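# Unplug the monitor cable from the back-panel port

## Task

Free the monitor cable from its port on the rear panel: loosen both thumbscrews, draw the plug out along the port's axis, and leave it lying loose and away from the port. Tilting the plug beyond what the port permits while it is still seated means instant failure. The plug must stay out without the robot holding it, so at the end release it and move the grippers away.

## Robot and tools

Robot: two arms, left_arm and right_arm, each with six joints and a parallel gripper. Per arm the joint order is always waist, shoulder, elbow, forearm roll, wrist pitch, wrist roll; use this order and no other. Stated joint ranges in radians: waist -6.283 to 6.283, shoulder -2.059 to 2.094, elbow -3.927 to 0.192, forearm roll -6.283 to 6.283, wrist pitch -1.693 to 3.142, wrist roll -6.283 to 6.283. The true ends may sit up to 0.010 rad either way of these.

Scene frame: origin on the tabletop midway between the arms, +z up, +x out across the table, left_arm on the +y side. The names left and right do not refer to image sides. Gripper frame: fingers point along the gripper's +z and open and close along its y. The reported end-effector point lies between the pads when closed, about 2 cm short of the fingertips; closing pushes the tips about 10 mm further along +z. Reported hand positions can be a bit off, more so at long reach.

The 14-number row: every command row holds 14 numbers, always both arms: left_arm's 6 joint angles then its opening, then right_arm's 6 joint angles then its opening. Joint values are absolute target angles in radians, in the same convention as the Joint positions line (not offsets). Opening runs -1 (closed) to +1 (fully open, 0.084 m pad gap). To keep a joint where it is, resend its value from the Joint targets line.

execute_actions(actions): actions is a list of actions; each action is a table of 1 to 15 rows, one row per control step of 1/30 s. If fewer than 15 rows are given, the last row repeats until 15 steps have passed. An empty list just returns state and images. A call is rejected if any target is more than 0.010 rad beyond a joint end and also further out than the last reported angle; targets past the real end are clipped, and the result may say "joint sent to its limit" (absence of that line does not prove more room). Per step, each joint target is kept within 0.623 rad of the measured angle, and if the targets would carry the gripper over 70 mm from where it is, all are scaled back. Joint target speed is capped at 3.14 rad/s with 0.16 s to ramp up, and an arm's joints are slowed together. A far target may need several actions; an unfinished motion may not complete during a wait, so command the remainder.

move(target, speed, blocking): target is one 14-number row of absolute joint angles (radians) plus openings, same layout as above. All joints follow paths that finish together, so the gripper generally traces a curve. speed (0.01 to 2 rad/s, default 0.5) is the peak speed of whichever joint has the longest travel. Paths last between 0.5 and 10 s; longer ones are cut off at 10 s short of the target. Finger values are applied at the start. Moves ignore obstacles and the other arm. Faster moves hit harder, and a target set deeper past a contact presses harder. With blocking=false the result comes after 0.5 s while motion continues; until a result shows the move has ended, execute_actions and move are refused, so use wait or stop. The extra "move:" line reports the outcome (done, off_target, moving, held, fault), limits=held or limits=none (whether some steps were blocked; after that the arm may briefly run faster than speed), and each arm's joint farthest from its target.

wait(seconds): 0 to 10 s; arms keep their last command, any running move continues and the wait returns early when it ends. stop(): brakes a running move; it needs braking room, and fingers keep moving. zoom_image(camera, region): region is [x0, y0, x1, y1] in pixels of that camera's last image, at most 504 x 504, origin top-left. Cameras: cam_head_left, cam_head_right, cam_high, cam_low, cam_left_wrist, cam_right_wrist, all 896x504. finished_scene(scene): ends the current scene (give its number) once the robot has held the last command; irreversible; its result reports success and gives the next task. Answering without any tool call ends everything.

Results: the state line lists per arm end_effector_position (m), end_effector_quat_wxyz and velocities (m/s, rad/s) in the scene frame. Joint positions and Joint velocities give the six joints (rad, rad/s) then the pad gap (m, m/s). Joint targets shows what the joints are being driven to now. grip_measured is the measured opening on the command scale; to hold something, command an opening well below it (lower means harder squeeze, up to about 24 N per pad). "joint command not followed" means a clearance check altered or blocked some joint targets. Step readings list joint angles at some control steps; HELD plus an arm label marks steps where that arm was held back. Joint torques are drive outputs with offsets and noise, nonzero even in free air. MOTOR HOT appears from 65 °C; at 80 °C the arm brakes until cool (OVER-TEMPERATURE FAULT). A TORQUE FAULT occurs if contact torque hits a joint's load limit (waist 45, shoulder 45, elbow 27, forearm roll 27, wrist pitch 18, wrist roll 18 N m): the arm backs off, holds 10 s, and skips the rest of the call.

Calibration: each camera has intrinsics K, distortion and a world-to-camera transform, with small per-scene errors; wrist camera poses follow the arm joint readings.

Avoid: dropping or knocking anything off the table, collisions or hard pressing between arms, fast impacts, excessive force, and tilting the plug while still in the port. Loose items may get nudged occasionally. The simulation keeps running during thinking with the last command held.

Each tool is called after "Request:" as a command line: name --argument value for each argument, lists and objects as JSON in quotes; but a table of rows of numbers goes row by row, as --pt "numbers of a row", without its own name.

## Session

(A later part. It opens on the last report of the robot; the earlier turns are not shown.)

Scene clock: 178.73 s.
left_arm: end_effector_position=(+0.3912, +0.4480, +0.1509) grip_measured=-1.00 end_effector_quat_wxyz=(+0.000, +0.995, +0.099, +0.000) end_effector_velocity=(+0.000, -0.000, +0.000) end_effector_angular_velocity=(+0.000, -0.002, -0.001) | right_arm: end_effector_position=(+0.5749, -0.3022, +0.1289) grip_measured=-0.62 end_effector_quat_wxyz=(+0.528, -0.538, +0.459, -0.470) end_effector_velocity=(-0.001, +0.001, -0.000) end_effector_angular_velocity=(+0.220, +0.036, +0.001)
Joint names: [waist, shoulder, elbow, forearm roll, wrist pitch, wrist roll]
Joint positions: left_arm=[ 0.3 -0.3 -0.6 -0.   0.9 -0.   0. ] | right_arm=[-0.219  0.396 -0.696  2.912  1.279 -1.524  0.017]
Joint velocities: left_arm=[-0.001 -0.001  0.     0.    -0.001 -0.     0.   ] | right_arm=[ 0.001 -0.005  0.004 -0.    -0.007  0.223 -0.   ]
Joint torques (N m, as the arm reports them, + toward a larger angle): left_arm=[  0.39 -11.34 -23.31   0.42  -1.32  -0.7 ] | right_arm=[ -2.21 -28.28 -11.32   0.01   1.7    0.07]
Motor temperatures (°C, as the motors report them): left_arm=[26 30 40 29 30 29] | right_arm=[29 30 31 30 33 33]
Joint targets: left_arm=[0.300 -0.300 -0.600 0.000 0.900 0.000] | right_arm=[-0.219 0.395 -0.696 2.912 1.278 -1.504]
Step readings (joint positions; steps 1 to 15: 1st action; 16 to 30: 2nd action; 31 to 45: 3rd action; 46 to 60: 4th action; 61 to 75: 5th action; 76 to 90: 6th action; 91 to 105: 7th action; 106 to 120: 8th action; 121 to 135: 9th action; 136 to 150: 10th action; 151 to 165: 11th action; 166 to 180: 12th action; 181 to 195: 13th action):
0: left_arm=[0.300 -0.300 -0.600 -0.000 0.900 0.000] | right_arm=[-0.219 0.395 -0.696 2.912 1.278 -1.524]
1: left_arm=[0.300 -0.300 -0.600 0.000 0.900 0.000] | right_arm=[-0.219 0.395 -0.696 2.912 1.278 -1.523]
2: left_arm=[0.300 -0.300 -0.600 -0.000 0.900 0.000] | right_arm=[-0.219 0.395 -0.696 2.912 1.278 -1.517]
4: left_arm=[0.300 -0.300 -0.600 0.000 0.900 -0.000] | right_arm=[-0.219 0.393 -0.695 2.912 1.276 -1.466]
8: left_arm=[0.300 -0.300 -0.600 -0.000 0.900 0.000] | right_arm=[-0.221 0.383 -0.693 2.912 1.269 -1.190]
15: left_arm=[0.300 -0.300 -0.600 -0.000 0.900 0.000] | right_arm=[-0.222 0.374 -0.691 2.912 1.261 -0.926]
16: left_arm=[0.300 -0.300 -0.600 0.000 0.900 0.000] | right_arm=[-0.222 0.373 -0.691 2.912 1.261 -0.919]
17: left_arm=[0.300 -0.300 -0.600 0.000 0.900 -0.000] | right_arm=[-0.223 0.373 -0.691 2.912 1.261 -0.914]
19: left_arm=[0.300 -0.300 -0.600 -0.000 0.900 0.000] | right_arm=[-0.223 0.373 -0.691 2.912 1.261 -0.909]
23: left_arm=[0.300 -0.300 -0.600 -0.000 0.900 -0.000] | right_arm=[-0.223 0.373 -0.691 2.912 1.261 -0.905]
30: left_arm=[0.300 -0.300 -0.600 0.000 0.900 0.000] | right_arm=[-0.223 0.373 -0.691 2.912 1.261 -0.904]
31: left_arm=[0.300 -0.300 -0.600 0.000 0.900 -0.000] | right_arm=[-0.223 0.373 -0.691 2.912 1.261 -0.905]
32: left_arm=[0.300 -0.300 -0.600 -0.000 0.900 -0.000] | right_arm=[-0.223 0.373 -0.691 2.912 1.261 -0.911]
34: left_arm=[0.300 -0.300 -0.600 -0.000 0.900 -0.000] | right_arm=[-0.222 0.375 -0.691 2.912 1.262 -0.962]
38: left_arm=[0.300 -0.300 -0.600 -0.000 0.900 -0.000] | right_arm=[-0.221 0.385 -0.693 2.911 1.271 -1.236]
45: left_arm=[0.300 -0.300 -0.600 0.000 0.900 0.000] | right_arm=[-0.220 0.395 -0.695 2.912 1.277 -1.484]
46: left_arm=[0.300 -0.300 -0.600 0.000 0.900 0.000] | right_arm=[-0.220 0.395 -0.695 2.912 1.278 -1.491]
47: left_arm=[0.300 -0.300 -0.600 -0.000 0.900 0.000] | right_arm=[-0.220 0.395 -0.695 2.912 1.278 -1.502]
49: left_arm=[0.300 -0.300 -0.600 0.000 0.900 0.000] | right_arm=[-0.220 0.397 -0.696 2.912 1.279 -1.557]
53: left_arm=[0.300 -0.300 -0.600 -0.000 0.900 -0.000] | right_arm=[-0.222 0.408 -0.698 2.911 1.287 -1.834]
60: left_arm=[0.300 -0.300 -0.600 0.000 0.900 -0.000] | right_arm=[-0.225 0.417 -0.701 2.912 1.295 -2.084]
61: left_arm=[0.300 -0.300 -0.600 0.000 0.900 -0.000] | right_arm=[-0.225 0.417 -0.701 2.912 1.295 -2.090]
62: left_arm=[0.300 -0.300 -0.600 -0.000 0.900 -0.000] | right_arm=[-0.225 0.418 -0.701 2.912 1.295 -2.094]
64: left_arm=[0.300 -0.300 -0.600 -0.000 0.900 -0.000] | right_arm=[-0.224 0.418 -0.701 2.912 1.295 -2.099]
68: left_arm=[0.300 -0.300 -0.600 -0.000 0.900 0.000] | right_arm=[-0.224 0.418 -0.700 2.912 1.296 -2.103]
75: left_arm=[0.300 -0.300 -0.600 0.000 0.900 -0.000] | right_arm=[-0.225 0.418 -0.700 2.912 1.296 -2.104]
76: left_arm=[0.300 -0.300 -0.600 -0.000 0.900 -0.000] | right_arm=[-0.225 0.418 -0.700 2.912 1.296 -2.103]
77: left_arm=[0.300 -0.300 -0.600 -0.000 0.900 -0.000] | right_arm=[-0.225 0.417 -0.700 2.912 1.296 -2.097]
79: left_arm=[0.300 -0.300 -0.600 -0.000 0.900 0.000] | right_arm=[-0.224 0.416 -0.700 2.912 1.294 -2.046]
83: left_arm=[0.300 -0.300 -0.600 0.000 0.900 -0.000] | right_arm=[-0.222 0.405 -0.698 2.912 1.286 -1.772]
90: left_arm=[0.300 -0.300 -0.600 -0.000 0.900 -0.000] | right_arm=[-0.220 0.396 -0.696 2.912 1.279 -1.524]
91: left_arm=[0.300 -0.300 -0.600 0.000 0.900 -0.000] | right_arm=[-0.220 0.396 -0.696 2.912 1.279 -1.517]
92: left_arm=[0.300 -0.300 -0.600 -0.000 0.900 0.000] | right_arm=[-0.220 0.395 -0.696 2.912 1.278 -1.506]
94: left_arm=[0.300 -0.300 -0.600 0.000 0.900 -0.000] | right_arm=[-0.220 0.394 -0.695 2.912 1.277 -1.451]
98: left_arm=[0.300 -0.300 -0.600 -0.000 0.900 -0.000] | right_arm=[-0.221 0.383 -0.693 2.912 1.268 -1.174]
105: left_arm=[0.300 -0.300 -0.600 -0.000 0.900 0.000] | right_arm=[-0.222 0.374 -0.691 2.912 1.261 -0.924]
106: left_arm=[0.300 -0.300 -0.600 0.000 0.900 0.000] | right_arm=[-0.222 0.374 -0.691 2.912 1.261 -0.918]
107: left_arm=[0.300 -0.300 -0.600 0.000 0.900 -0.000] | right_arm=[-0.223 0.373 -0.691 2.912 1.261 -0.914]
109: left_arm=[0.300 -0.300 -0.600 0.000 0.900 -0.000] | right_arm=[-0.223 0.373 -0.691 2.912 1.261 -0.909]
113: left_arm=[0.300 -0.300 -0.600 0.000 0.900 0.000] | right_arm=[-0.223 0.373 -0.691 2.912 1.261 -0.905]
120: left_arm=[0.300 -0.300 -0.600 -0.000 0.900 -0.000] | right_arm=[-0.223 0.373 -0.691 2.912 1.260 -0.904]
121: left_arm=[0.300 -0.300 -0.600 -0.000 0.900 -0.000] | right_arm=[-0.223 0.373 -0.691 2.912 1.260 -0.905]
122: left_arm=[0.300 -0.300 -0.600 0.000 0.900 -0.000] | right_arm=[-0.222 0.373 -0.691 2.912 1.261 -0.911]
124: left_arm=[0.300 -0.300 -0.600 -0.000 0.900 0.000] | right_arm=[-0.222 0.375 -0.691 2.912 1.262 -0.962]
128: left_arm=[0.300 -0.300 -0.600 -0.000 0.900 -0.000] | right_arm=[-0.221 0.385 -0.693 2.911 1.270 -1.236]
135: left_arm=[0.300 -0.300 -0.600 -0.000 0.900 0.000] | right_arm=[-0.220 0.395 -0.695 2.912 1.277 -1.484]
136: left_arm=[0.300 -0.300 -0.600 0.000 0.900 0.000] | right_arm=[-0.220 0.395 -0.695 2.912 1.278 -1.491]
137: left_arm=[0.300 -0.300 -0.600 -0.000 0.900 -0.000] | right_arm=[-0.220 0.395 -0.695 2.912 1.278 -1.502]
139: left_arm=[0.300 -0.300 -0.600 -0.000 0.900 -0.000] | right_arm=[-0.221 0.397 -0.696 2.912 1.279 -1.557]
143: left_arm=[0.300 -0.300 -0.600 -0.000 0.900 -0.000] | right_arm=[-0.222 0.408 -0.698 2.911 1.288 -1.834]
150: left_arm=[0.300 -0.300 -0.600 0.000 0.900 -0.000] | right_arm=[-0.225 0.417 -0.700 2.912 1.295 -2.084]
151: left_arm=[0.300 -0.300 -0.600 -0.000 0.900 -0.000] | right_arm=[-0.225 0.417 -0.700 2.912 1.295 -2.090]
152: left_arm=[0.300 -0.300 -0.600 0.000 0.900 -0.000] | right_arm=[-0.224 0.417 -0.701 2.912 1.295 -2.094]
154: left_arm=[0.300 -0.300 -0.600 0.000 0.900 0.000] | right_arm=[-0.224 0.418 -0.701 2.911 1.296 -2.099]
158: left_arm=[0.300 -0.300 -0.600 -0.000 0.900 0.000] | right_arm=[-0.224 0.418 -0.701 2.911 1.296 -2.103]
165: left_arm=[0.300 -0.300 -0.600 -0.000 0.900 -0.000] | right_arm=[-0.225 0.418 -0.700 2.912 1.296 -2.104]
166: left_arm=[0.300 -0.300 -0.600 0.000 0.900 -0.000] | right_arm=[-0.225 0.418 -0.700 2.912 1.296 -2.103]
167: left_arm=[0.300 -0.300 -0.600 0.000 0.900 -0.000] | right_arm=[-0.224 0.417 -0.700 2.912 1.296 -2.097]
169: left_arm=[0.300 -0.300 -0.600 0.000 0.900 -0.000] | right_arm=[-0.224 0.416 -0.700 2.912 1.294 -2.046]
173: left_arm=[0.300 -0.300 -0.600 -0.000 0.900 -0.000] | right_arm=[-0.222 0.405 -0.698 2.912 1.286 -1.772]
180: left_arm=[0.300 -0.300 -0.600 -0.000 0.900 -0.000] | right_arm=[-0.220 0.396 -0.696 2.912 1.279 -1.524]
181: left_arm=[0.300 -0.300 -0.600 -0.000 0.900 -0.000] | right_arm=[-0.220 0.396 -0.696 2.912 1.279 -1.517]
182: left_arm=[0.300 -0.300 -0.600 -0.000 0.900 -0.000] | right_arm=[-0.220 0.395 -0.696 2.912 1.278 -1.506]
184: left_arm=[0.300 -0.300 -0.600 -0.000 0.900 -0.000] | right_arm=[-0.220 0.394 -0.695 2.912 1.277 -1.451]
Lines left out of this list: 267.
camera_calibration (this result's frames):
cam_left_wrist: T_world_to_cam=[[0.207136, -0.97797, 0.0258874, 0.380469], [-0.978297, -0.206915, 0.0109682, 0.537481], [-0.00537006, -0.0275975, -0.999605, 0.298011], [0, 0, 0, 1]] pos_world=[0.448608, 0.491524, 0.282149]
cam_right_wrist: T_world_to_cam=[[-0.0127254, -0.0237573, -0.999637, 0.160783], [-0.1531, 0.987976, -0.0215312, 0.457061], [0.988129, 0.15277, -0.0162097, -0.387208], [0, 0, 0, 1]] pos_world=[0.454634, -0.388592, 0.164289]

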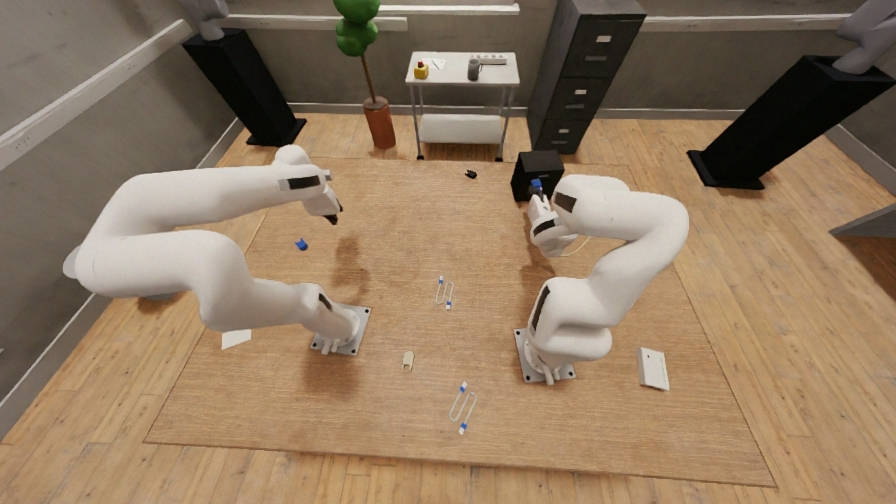

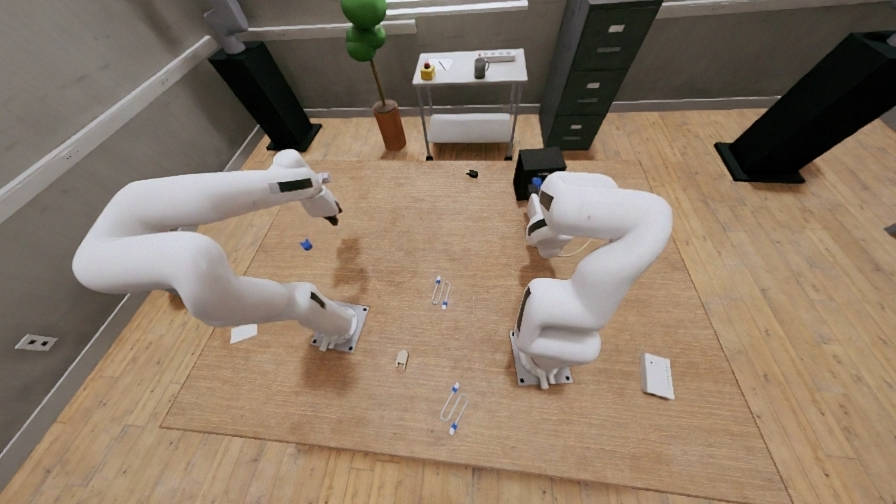

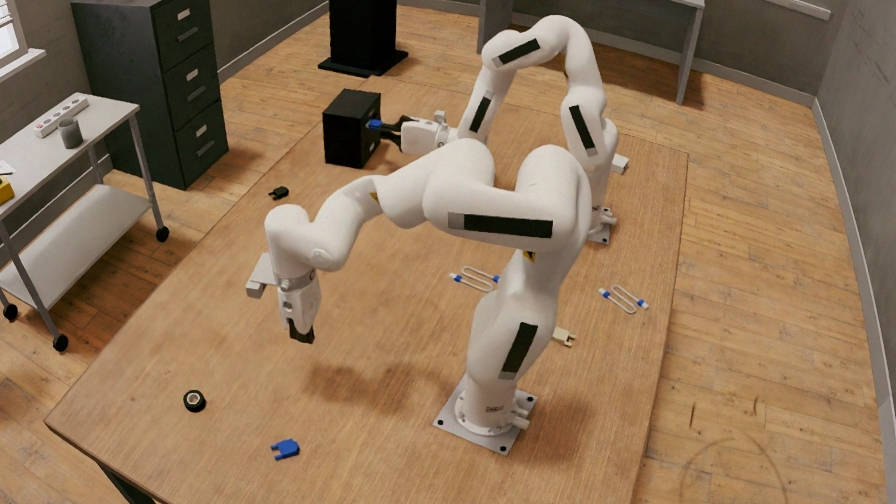

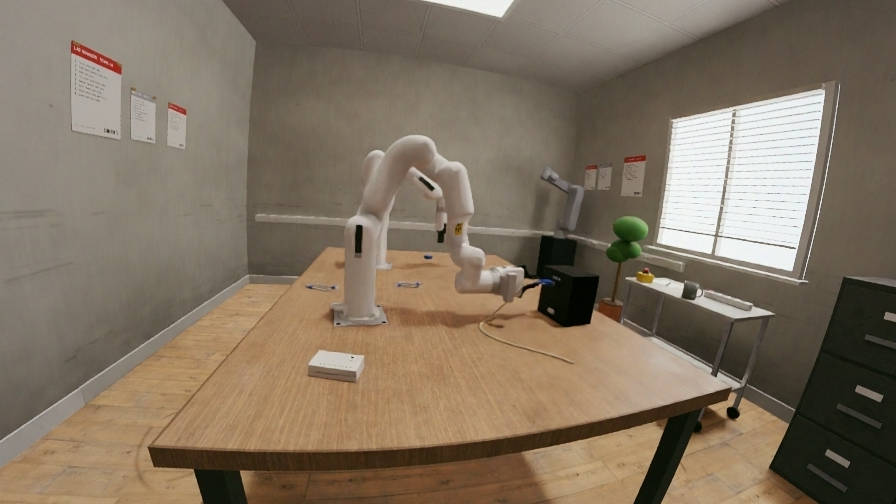

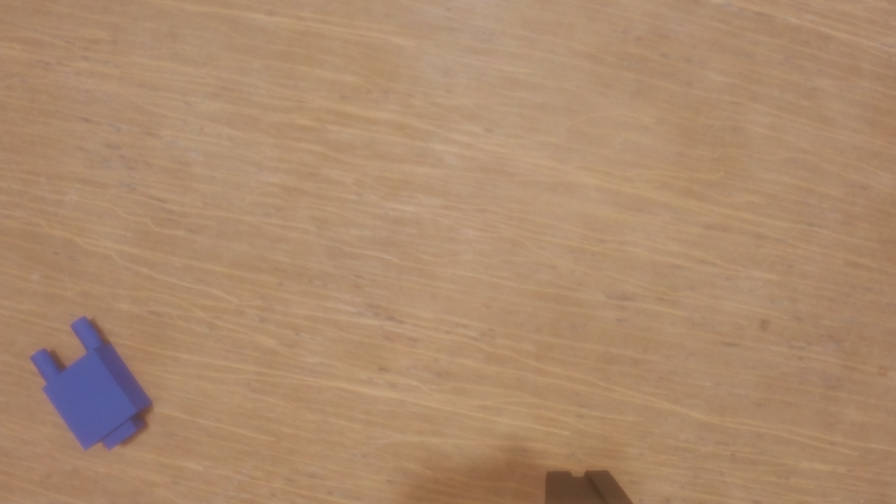

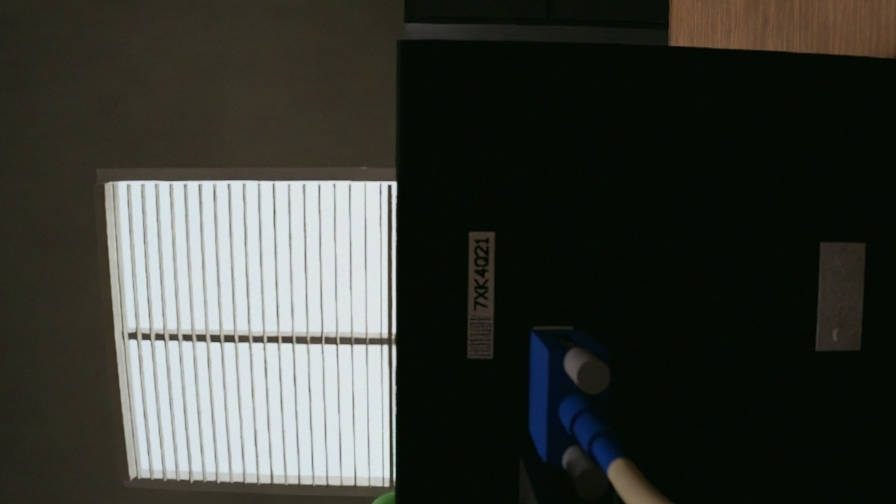

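Working (A: 11 strokes). 11 more.

Request:
execute_actions --actions '[[[0.3,-0.3,-0.6,0,0.9,0,-1,-0.2224,0.373,-0.6911,2.9116,1.2604,-0.904,-0.7]],[[0.3,-0.3,-0.6,0,0.9,0,-1,-0.2224,0.373,-0.6911,2.9116,1.2604,-0.904,-1]],[[0.3,-0.3,-0.6,0,0.9,0,-1,-0.22,0.3953,-0.6957,2.9116,1.2781,-1.504,-1]],[[0.3,-0.3,-0.6,0,0.9,0,-1,-0.2246,0.4176,-0.7003,2.9116,1.2958,-2.104,-1]],[[0.3,-0.3,-0.6,0,0.9,0,-1,-0.2246,0.4176,-0.7003,2.9116,1.2958,-2.104,-0.7]],[[0.3,-0.3,-0.6,0,0.9,0,-1,-0.22,0.3953,-0.6957,2.9116,1.2781,-1.504,-0.7]], [[0.3,-0.3,-0.6,0,0.9,0,-1,-0.2224,0.373,-0.6911,2.9116,1.2604,-0.904,-0.7]],[[0.3,-0.3,-0.6,0,0.9,0,-1,-0.2224,0.373,-0.6911,2.9116,1.2604,-0.904,-1]],[[0.3,-0.3,-0.6,0,0.9,0,-1,-0.22,0.3953,-0.6957,2.9116,1.2781,-1.504,-1]],[[0.3,-0.3,-0.6,0,0.9,0,-1,-0.2246,0.4176,-0.7003,2.9116,1.2958,-2.104,-1]],[[0.3,-0.3,-0.6,0,0.9,0,-1,-0.2246,0.4176,-0.7003,2.9116,1.2958,-2.104,-0.7]],[[0.3,-0.3,-0.6,0,0.9,0,-1,-0.22,0.3953,-0.6957,2.9116,1.2781,-1.504,-0.7]], [[0.3,-0.3,-0.6,0,0.9,0,-1,-0.2224,0.373,-0.6911,2.9116,1.2604,-0.904,-0.7]],[[0.3,-0.3,-0.6,0,0.9,0,-1,-0.2224,0.373,-0.6911,2.9116,1.2604,-0.904,-1]],[[0.3,-0.3,-0.6,0,0.9,0,-1,-0.22,0.3953,-0.6957,2.9116,1.2781,-1.504,-1]],[[0.3,-0.3,-0.6,0,0.9,0,-1,-0.2246,0.4176,-0.7003,2.9116,1.2958,-2.104,-1]],[[0.3,-0.3,-0.6,0,0.9,0,-1,-0.2246,0.4176,-0.7003,2.9116,1.2958,-2.104,-0.7]],[[0.3,-0.3,-0.6,0,0.9,0,-1,-0.22,0.3953,-0.6957,2.9116,1.2781,-1.504,-0.7]], [[0.3,-0.3,-0.6,0,0.9,0,-1,-0.2224,0.373,-0.6911,2.9116,1.2604,-0.904,-0.7]],[[0.3,-0.3,-0.6,0,0.9,0,-1,-0.2224,0.373,-0.6911,2.9116,1.2604,-0.904,-1]],[[0.3,-0.3,-0.6,0,0.9,0,-1,-0.22,0.3953,-0.6957,2.9116,1.2781,-1.504,-1]],[[0.3,-0.3,-0.6,0,0.9,0,-1,-0.2246,0.4176,-0.7003,2.9116,1.2958,-2.104,-1]],[[0.3,-0.3,-0.6,0,0.9,0,-1,-0.2246,0.4176,-0.7003,2.9116,1.2958,-2.104,-0.7]],[[0.3,-0.3,-0.6,0,0.9,0,-1,-0.22,0.3953,-0.6957,2.9116,1.2781,-1.504,-0.7]], [[0.3,-0.3,-0.6,0,0.9,0,-1,-0.2224,0.373,-0.6911,2.9116,1.2604,-0.904,-0.7]],[[0.3,-0.3,-0.6,0,0.9,0,-1,-0.2224,0.373,-0.6911,2.9116,1.2604,-0.904,-1]],[[0.3,-0.3,-0.6,0,0.9,0,-1,-0.22,0.3953,-0.6957,2.9116,1.2781,-1.504,-1]],[[0.3,-0.3,-0.6,0,0.9,0,-1,-0.2246,0.4176,-0.7003,2.9116,1.2958,-2.104,-1]],[[0.3,-0.3,-0.6,0,0.9,0,-1,-0.2246,0.4176,-0.7003,2.9116,1.2958,-2.104,-0.7]],[[0.3,-0.3,-0.6,0,0.9,0,-1,-0.22,0.3953,-0.6957,2.9116,1.2781,-1.504,-0.7]], [[0.3,-0.3,-0.6,0,0.9,0,-1,-0.2224,0.373,-0.6911,2.9116,1.2604,-0.904,-0.7]],[[0.3,-0.3,-0.6,0,0.9,0,-1,-0.2224,0.373,-0.6911,2.9116,1.2604,-0.904,-1]],[[0.3,-0.3,-0.6,0,0.9,0,-1,-0.22,0.3953,-0.6957,2.9116,1.2781,-1.504,-1]],[[0.3,-0.3,-0.6,0,0.9,0,-1,-0.2246,0.4176,-0.7003,2.9116,1.2958,-2.104,-1]],[[0.3,-0.3,-0.6,0,0.9,0,-1,-0.2246,0.4176,-0.7003,2.9116,1.2958,-2.104,-0.7]],[[0.3,-0.3,-0.6,0,0.9,0,-1,-0.22,0.3953,-0.6957,2.9116,1.2781,-1.504,-0.7]], [[0.3,-0.3,-0.6,0,0.9,0,-1,-0.2224,0.373,-0.6911,2.9116,1.2604,-0.904,-0.7]],[[0.3,-0.3,-0.6,0,0.9,0,-1,-0.2224,0.373,-0.6911,2.9116,1.2604,-0.904,-1]],[[0.3,-0.3,-0.6,0,0.9,0,-1,-0.22,0.3953,-0.6957,2.9116,1.2781,-1.504,-1]],[[0.3,-0.3,-0.6,0,0.9,0,-1,-0.2246,0.4176,-0.7003,2.9116,1.2958,-2.104,-1]],[[0.3,-0.3,-0.6,0,0.9,0,-1,-0.2246,0.4176,-0.7003,2.9116,1.2958,-2.104,-0.7]],[[0.3,-0.3,-0.6,0,0.9,0,-1,-0.22,0.3953,-0.6957,2.9116,1.2781,-1.504,-0.7]], [[0.3,-0.3,-0.6,0,0.9,0,-1,-0.2224,0.373,-0.6911,2.9116,1.2604,-0.904,-0.7]],[[0.3,-0.3,-0.6,0,0.9,0,-1,-0.2224,0.373,-0.6911,2.9116,1.2604,-0.904,-1]],[[0.3,-0.3,-0.6,0,0.9,0,-1,-0.22,0.3953,-0.6957,2.9116,1.2781,-1.504,-1]],[[0.3,-0.3,-0.6,0,0.9,0,-1,-0.2246,0.4176,-0.7003,2.9116,1.2958,-2.104,-1]],[[0.3,-0.3,-0.6,0,0.9,0,-1,-0.2246,0.4176,-0.7003,2.9116,1.2958,-2.104,-0.7]],[[0.3,-0.3,-0.6,0,0.9,0,-1,-0.22,0.3953,-0.6957,2.9116,1.2781,-1.504,-0.7]], [[0.3,-0.3,-0.6,0,0.9,0,-1,-0.2224,0.373,-0.6911,2.9116,1.2604,-0.904,-0.7]],[[0.3,-0.3,-0.6,0,0.9,0,-1,-0.2224,0.373,-0.6911,2.9116,1.2604,-0.904,-1]],[[0.3,-0.3,-0.6,0,0.9,0,-1,-0.22,0.3953,-0.6957,2.9116,1.2781,-1.504,-1]],[[0.3,-0.3,-0.6,0,0.9,0,-1,-0.2246,0.4176,-0.7003,2.9116,1.2958,-2.104,-1]],[[0.3,-0.3,-0.6,0,0.9,0,-1,-0.2246,0.4176,-0.7003,2.9116,1.2958,-2.104,-0.7]],[[0.3,-0.3,-0.6,0,0.9,0,-1,-0.22,0.3953,-0.6957,2.9116,1.2781,-1.504,-0.7]], [[0.3,-0.3,-0.6,0,0.9,0,-1,-0.2224,0.373,-0.6911,2.9116,1.2604,-0.904,-0.7]],[[0.3,-0.3,-0.6,0,0.9,0,-1,-0.2224,0.373,-0.6911,2.9116,1.2604,-0.904,-1]],[[0.3,-0.3,-0.6,0,0.9,0,-1,-0.22,0.3953,-0.6957,2.9116,1.2781,-1.504,-1]],[[0.3,-0.3,-0.6,0,0.9,0,-1,-0.2246,0.4176,-0.7003,2.9116,1.2958,-2.104,-1]],[[0.3,-0.3,-0.6,0,0.9,0,-1,-0.2246,0.4176,-0.7003,2.9116,1.2958,-2.104,-0.7]],[[0.3,-0.3,-0.6,0,0.9,0,-1,-0.22,0.3953,-0.6957,2.9116,1.2781,-1.504,-0.7]], [[0.3,-0.3,-0.6,0,0.9,0,-1,-0.2224,0.373,-0.6911,2.9116,1.2604,-0.904,-0.7]],[[0.3,-0.3,-0.6,0,0.9,0,-1,-0.2224,0.373,-0.6911,2.9116,1.2604,-0.904,-1]],[[0.3,-0.3,-0.6,0,0.9,0,-1,-0.22,0.3953,-0.6957,2.9116,1.2781,-1.504,-1]],[[0.3,-0.3,-0.6,0,0.9,0,-1,-0.2246,0.4176,-0.7003,2.9116,1.2958,-2.104,-1]],[[0.3,-0.3,-0.6,0,0.9,0,-1,-0.2246,0.4176,-0.7003,2.9116,1.2958,-2.104,-0.7]],[[0.3,-0.3,-0.6,0,0.9,0,-1,-0.219,0.3953,-0.6957,2.9116,1.2781,-1.504,-0.6]]]'

Request:
zoom_image --camera "cam_right_wrist" --region '[400,250,760,504]'

Scene clock: 269.70 s.
left_arm: end_effector_position=(+0.3912, +0.4480, +0.1509) grip_measured=-1.00 end_effector_quat_wxyz=(+0.000, +0.995, +0.099, +0.000) end_effector_velocity=(-0.000, -0.000, -0.000) end_effector_angular_velocity=(-0.000, +0.001, -0.000) | right_arm: end_effector_position=(+0.5749, -0.3022, +0.1289) grip_measured=-0.62 end_effector_quat_wxyz=(+0.528, -0.538, +0.459, -0.470) end_effector_velocity=(-0.001, +0.000, -0.001) end_effector_angular_velocity=(+0.221, +0.037, +0.001)
Joint names: [waist, shoulder, elbow, forearm roll, wrist pitch, wrist roll]
Joint positions: left_arm=[ 0.3 -0.3 -0.6 -0.   0.9 -0.   0. ] | right_arm=[-0.219  0.396 -0.696  2.912  1.279 -1.524  0.017]
Joint velocities: left_arm=[-0.     0.001 -0.    -0.     0.001  0.     0.   ] | right_arm=[ 0.001 -0.005  0.004  0.    -0.007  0.224 -0.   ]
Joint torques (N m, as the arm reports them, + toward a larger angle): left_arm=[  1.38 -11.64 -23.15   0.46  -1.72  -0.67] | right_arm=[ -1.98 -27.95 -11.37  -0.05   1.52   0.09]
Motor temperatures (°C, as the motors report them): left_arm=[26 30 40 29 30 29] | right_arm=[29 30 31 30 33 33]
Joint targets: left_arm=[0.300 -0.300 -0.600 0.000 0.900 0.000] | right_arm=[-0.219 0.395 -0.696 2.912 1.278 -1.504]
Step readings (joint positions; steps 1 to 15: 1st action; 16 to 30: 2nd action; 31 to 45: 3rd action; 46 to 60: 4th action; 61 to 75: 5th action; 76 to 90: 6th action; 91 to 105: 7th action; 106 to 120: 8th action; 121 to 135: 9th action; 136 to 150: 10th action; 151 to 165: 11th action; 166 to 180: 12th action; 181 to 195: 13th action):
0: left_arm=[0.300 -0.300 -0.600 -0.000 0.900 -0.000] | right_arm=[-0.219 0.395 -0.696 2.912 1.278 -1.504]
1: left_arm=[0.300 -0.300 -0.600 -0.000 0.900 -0.000] | right_arm=[-0.219 0.395 -0.696 2.912 1.278 -1.503]
2: left_arm=[0.300 -0.300 -0.600 -0.000 0.900 -0.000] | right_arm=[-0.219 0.395 -0.696 2.912 1.278 -1.497]
4: left_arm=[0.300 -0.300 -0.600 0.000 0.900 0.000] | right_arm=[-0.219 0.393 -0.695 2.912 1.276 -1.446]
8: left_arm=[0.300 -0.300 -0.600 -0.000 0.900 0.000] | right_arm=[-0.221 0.383 -0.693 2.912 1.268 -1.172]
15: left_arm=[0.300 -0.300 -0.600 -0.000 0.900 0.000] | right_arm=[-0.222 0.374 -0.691 2.912 1.261 -0.924]
16: left_arm=[0.300 -0.300 -0.600 -0.000 0.900 -0.000] | right_arm=[-0.222 0.373 -0.691 2.912 1.261 -0.918]
17: left_arm=[0.300 -0.300 -0.600 -0.000 0.900 -0.000] | right_arm=[-0.223 0.373 -0.691 2.912 1.261 -0.914]
19: left_arm=[0.300 -0.300 -0.600 -0.000 0.900 0.000] | right_arm=[-0.223 0.373 -0.691 2.912 1.261 -0.909]
23: left_arm=[0.300 -0.300 -0.600 -0.000 0.900 -0.000] | right_arm=[-0.223 0.373 -0.691 2.912 1.261 -0.905]
30: left_arm=[0.300 -0.300 -0.600 0.000 0.900 0.000] | right_arm=[-0.223 0.373 -0.691 2.912 1.260 -0.904]
31: left_arm=[0.300 -0.300 -0.600 -0.000 0.900 -0.000] | right_arm=[-0.223 0.373 -0.691 2.912 1.260 -0.905]
32: left_arm=[0.300 -0.300 -0.600 -0.000 0.900 0.000] | right_arm=[-0.222 0.373 -0.691 2.912 1.261 -0.911]
34: left_arm=[0.300 -0.300 -0.600 0.000 0.900 -0.000] | right_arm=[-0.222 0.375 -0.691 2.912 1.262 -0.962]
38: left_arm=[0.300 -0.300 -0.600 -0.000 0.900 -0.000] | right_arm=[-0.221 0.385 -0.693 2.911 1.270 -1.236]
45: left_arm=[0.300 -0.300 -0.600 0.000 0.900 -0.000] | right_arm=[-0.220 0.395 -0.695 2.912 1.277 -1.484]
46: left_arm=[0.300 -0.300 -0.600 -0.000 0.900 -0.000] | right_arm=[-0.220 0.395 -0.695 2.912 1.278 -1.491]
47: left_arm=[0.300 -0.300 -0.600 -0.000 0.900 0.000] | right_arm=[-0.220 0.395 -0.695 2.912 1.278 -1.502]
49: left_arm=[0.300 -0.300 -0.600 -0.000 0.900 -0.000] | right_arm=[-0.221 0.397 -0.696 2.912 1.279 -1.557]
53: left_arm=[0.300 -0.300 -0.600 -0.000 0.900 -0.000] | right_arm=[-0.222 0.408 -0.698 2.911 1.288 -1.834]
60: left_arm=[0.300 -0.300 -0.600 0.000 0.900 -0.000] | right_arm=[-0.225 0.417 -0.700 2.912 1.295 -2.084]
61: left_arm=[0.300 -0.300 -0.600 -0.000 0.900 0.000] | right_arm=[-0.225 0.417 -0.700 2.912 1.295 -2.090]
62: left_arm=[0.300 -0.300 -0.600 -0.000 0.900 -0.000] | right_arm=[-0.224 0.417 -0.701 2.912 1.295 -2.094]
64: left_arm=[0.300 -0.300 -0.600 0.000 0.900 0.000] | right_arm=[-0.224 0.418 -0.701 2.911 1.296 -2.099]
68: left_arm=[0.300 -0.300 -0.600 0.000 0.900 -0.000] | right_arm=[-0.224 0.418 -0.701 2.911 1.296 -2.103]
75: left_arm=[0.300 -0.300 -0.600 -0.000 0.900 -0.000] | right_arm=[-0.225 0.418 -0.700 2.912 1.296 -2.104]
76: left_arm=[0.300 -0.300 -0.600 -0.000 0.900 -0.000] | right_arm=[-0.225 0.418 -0.700 2.912 1.296 -2.103]
77: left_arm=[0.300 -0.300 -0.600 0.000 0.900 -0.000] | right_arm=[-0.224 0.417 -0.700 2.912 1.296 -2.097]
79: left_arm=[0.300 -0.300 -0.600 -0.000 0.900 0.000] | right_arm=[-0.224 0.416 -0.700 2.912 1.294 -2.046]
83: left_arm=[0.300 -0.300 -0.600 -0.000 0.900 0.000] | right_arm=[-0.222 0.405 -0.698 2.912 1.286 -1.772]
90: left_arm=[0.300 -0.300 -0.600 0.000 0.900 -0.000] | right_arm=[-0.220 0.396 -0.696 2.912 1.279 -1.524]
91: left_arm=[0.300 -0.300 -0.600 -0.000 0.900 -0.000] | right_arm=[-0.220 0.396 -0.696 2.912 1.279 -1.517]
92: left_arm=[0.300 -0.300 -0.600 -0.000 0.900 -0.000] | right_arm=[-0.220 0.395 -0.696 2.912 1.278 -1.506]
94: left_arm=[0.300 -0.300 -0.600 0.000 0.900 -0.000] | right_arm=[-0.220 0.394 -0.695 2.912 1.277 -1.451]
98: left_arm=[0.300 -0.300 -0.600 -0.000 0.900 -0.000] | right_arm=[-0.221 0.383 -0.693 2.912 1.268 -1.174]
105: left_arm=[0.300 -0.300 -0.600 -0.000 0.900 -0.000] | right_arm=[-0.222 0.374 -0.691 2.912 1.261 -0.924]
106: left_arm=[0.300 -0.300 -0.600 0.000 0.900 -0.000] | right_arm=[-0.222 0.374 -0.691 2.912 1.261 -0.918]
107: left_arm=[0.300 -0.300 -0.600 0.000 0.900 -0.000] | right_arm=[-0.223 0.373 -0.691 2.912 1.261 -0.914]
109: left_arm=[0.300 -0.300 -0.600 0.000 0.900 -0.000] | right_arm=[-0.223 0.373 -0.691 2.912 1.261 -0.909]
113: left_arm=[0.300 -0.300 -0.600 -0.000 0.900 0.000] | right_arm=[-0.223 0.373 -0.691 2.912 1.261 -0.905]
120: left_arm=[0.300 -0.300 -0.600 0.000 0.900 0.000] | right_arm=[-0.223 0.373 -0.691 2.912 1.260 -0.904]
121: left_arm=[0.300 -0.300 -0.600 -0.000 0.900 0.000] | right_arm=[-0.223 0.373 -0.691 2.912 1.260 -0.905]
122: left_arm=[0.300 -0.300 -0.600 -0.000 0.900 -0.000] | right_arm=[-0.222 0.373 -0.691 2.912 1.261 -0.911]
124: left_arm=[0.300 -0.300 -0.600 -0.000 0.900 -0.000] | right_arm=[-0.222 0.375 -0.691 2.912 1.262 -0.962]
128: left_arm=[0.300 -0.300 -0.600 0.000 0.900 0.000] | right_arm=[-0.221 0.385 -0.693 2.911 1.270 -1.236]
135: left_arm=[0.300 -0.300 -0.600 -0.000 0.900 0.000] | right_arm=[-0.220 0.395 -0.695 2.912 1.277 -1.484]
136: left_arm=[0.300 -0.300 -0.600 -0.000 0.900 0.000] | right_arm=[-0.220 0.395 -0.695 2.912 1.278 -1.491]
137: left_arm=[0.300 -0.300 -0.600 -0.000 0.900 0.000] | right_arm=[-0.220 0.395 -0.695 2.912 1.278 -1.502]
139: left_arm=[0.300 -0.300 -0.600 -0.000 0.900 0.000] | right_arm=[-0.221 0.397 -0.696 2.912 1.279 -1.557]
143: left_arm=[0.300 -0.300 -0.600 -0.000 0.900 -0.000] | right_arm=[-0.222 0.408 -0.698 2.911 1.288 -1.834]
150: left_arm=[0.300 -0.300 -0.600 0.000 0.900 0.000] | right_arm=[-0.225 0.417 -0.700 2.912 1.295 -2.084]
151: left_arm=[0.300 -0.300 -0.600 0.000 0.900 0.000] | right_arm=[-0.225 0.417 -0.700 2.912 1.295 -2.090]
152: left_arm=[0.300 -0.300 -0.600 -0.000 0.900 0.000] | right_arm=[-0.224 0.417 -0.701 2.911 1.295 -2.094]
154: left_arm=[0.300 -0.300 -0.600 -0.000 0.900 -0.000] | right_arm=[-0.224 0.418 -0.701 2.911 1.296 -2.099]
158: left_arm=[0.300 -0.300 -0.600 -0.000 0.900 0.000] | right_arm=[-0.224 0.418 -0.701 2.911 1.296 -2.103]
165: left_arm=[0.300 -0.300 -0.600 0.000 0.900 0.000] | right_arm=[-0.225 0.418 -0.700 2.912 1.296 -2.104]
166: left_arm=[0.300 -0.300 -0.600 -0.000 0.900 -0.000] | right_arm=[-0.225 0.418 -0.700 2.912 1.296 -2.103]
167: left_arm=[0.300 -0.300 -0.600 0.000 0.900 0.000] | right_arm=[-0.224 0.417 -0.700 2.912 1.296 -2.097]
169: left_arm=[0.300 -0.300 -0.600 -0.000 0.900 0.000] | right_arm=[-0.224 0.416 -0.700 2.912 1.294 -2.046]
173: left_arm=[0.300 -0.300 -0.600 -0.000 0.900 -0.000] | right_arm=[-0.222 0.405 -0.698 2.912 1.286 -1.772]
180: left_arm=[0.300 -0.300 -0.600 -0.000 0.900 -0.000] | right_arm=[-0.220 0.396 -0.696 2.912 1.279 -1.524]
181: left_arm=[0.300 -0.300 -0.600 0.000 0.900 0.000] | right_arm=[-0.220 0.396 -0.696 2.912 1.279 -1.517]
182: left_arm=[0.300 -0.300 -0.600 -0.000 0.900 -0.000] | right_arm=[-0.220 0.395 -0.696 2.912 1.278 -1.506]
184: left_arm=[0.300 -0.300 -0.600 -0.000 0.900 0.000] | right_arm=[-0.220 0.394 -0.695 2.912 1.277 -1.451]
Lines left out of this list: 267.
camera_calibration (this result's frames):
cam_left_wrist: T_world_to_cam=[[0.207136, -0.97797, 0.0258874, 0.380469], [-0.978298, -0.206915, 0.0109681, 0.537481], [-0.00537, -0.0275975, -0.999605, 0.298011], [0, 0, 0, 1]] pos_world=[0.448608, 0.491524, 0.282149]
cam_right_wrist: T_world_to_cam=[[-0.0126838, -0.0237605, -0.999637, 0.160775], [-0.153118, 0.987973, -0.0215405, 0.457065], [0.988127, 0.152789, -0.0161695, -0.387217], [0, 0, 0, 1]] pos_world=[0.454643, -0.388585, 0.1643]

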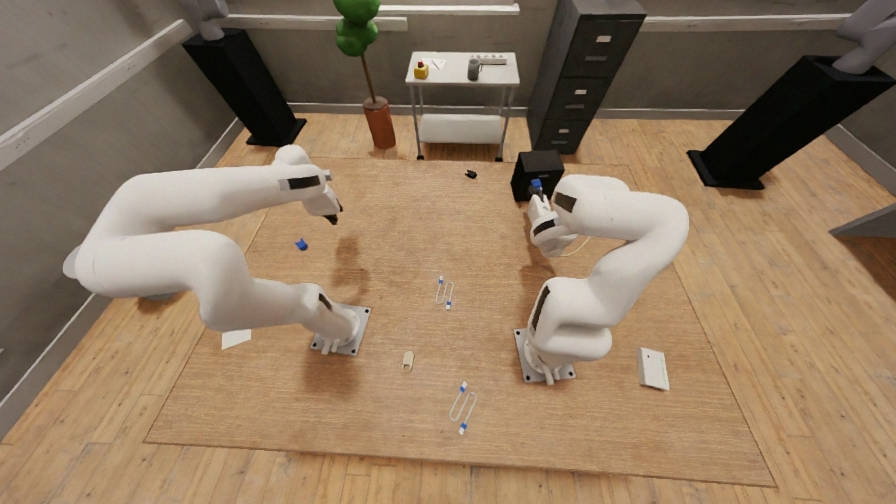

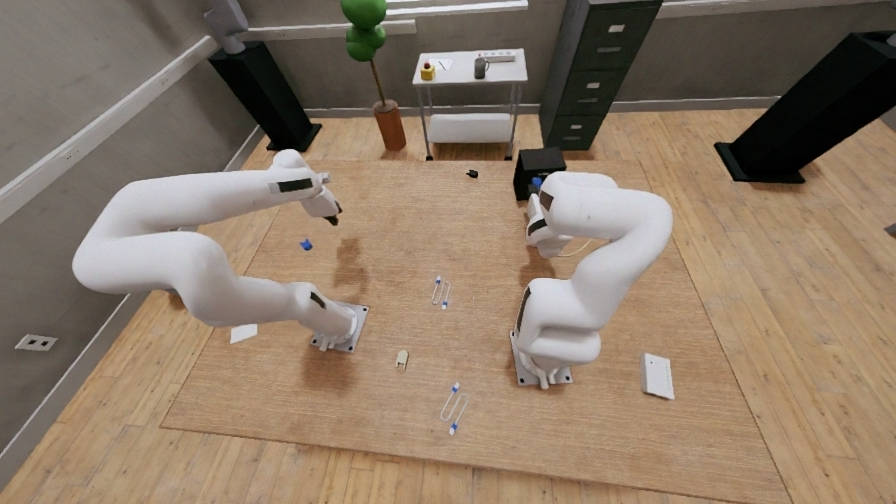

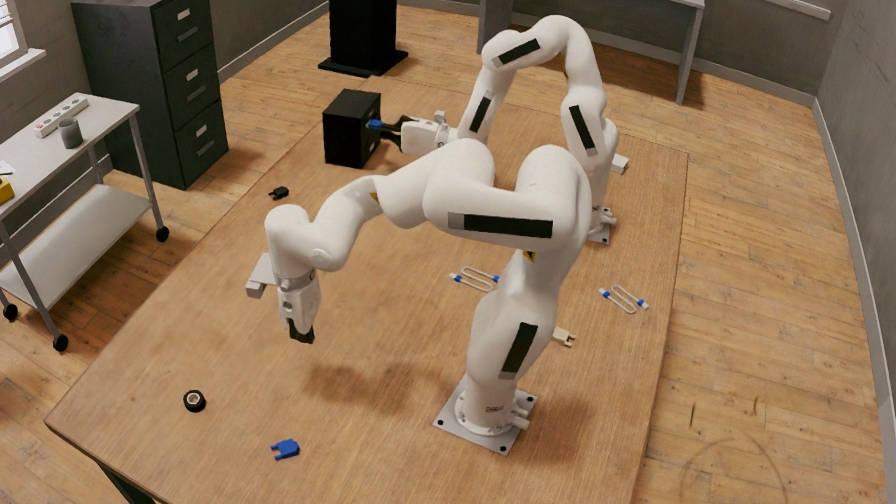

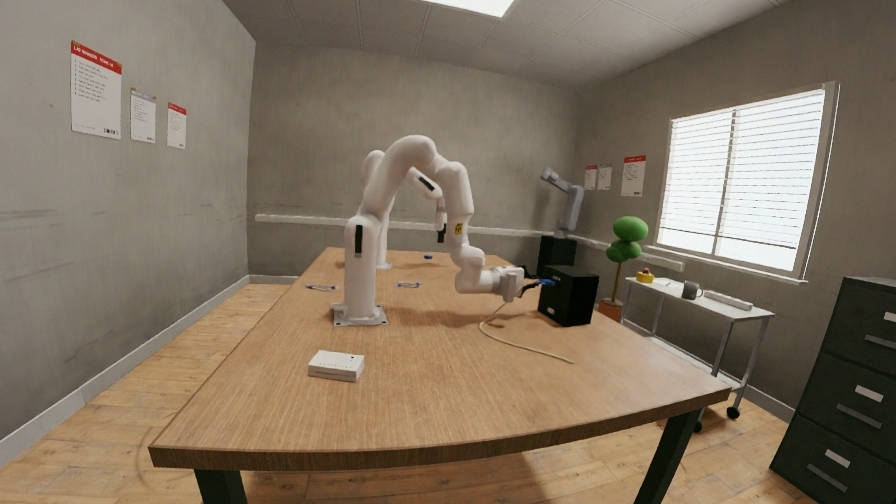

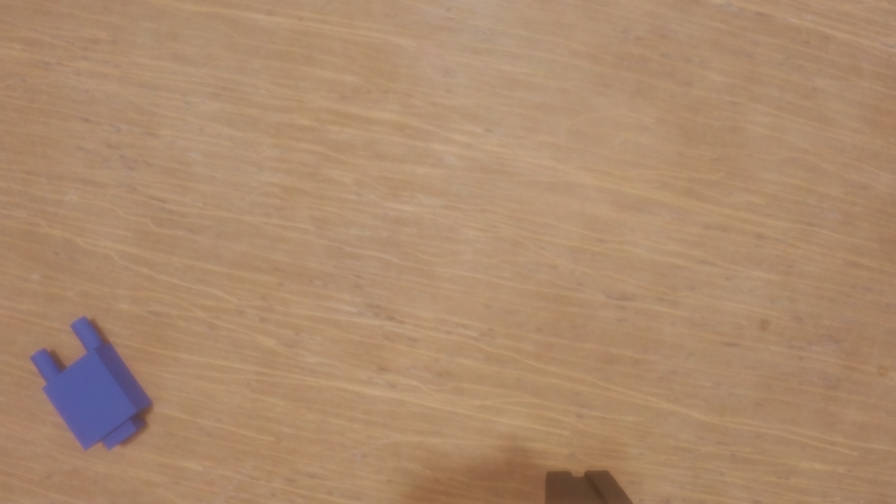

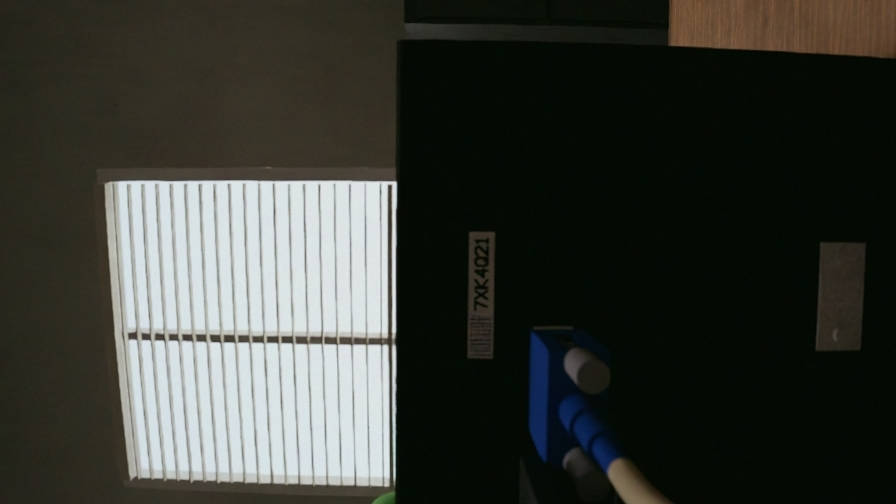

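Region (400, 250, 760, 504) of cam_right_wrist's 896x504 image, scaled by 1.400, with more detail than that image has; it fills the top 356 rows of this view, and the rest is white.

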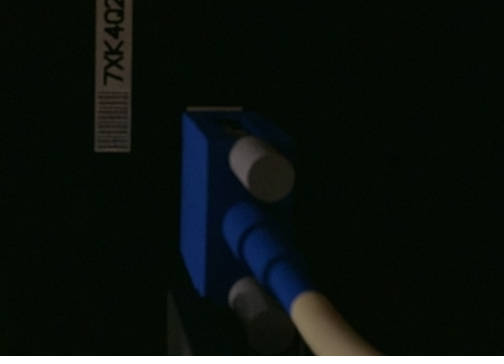

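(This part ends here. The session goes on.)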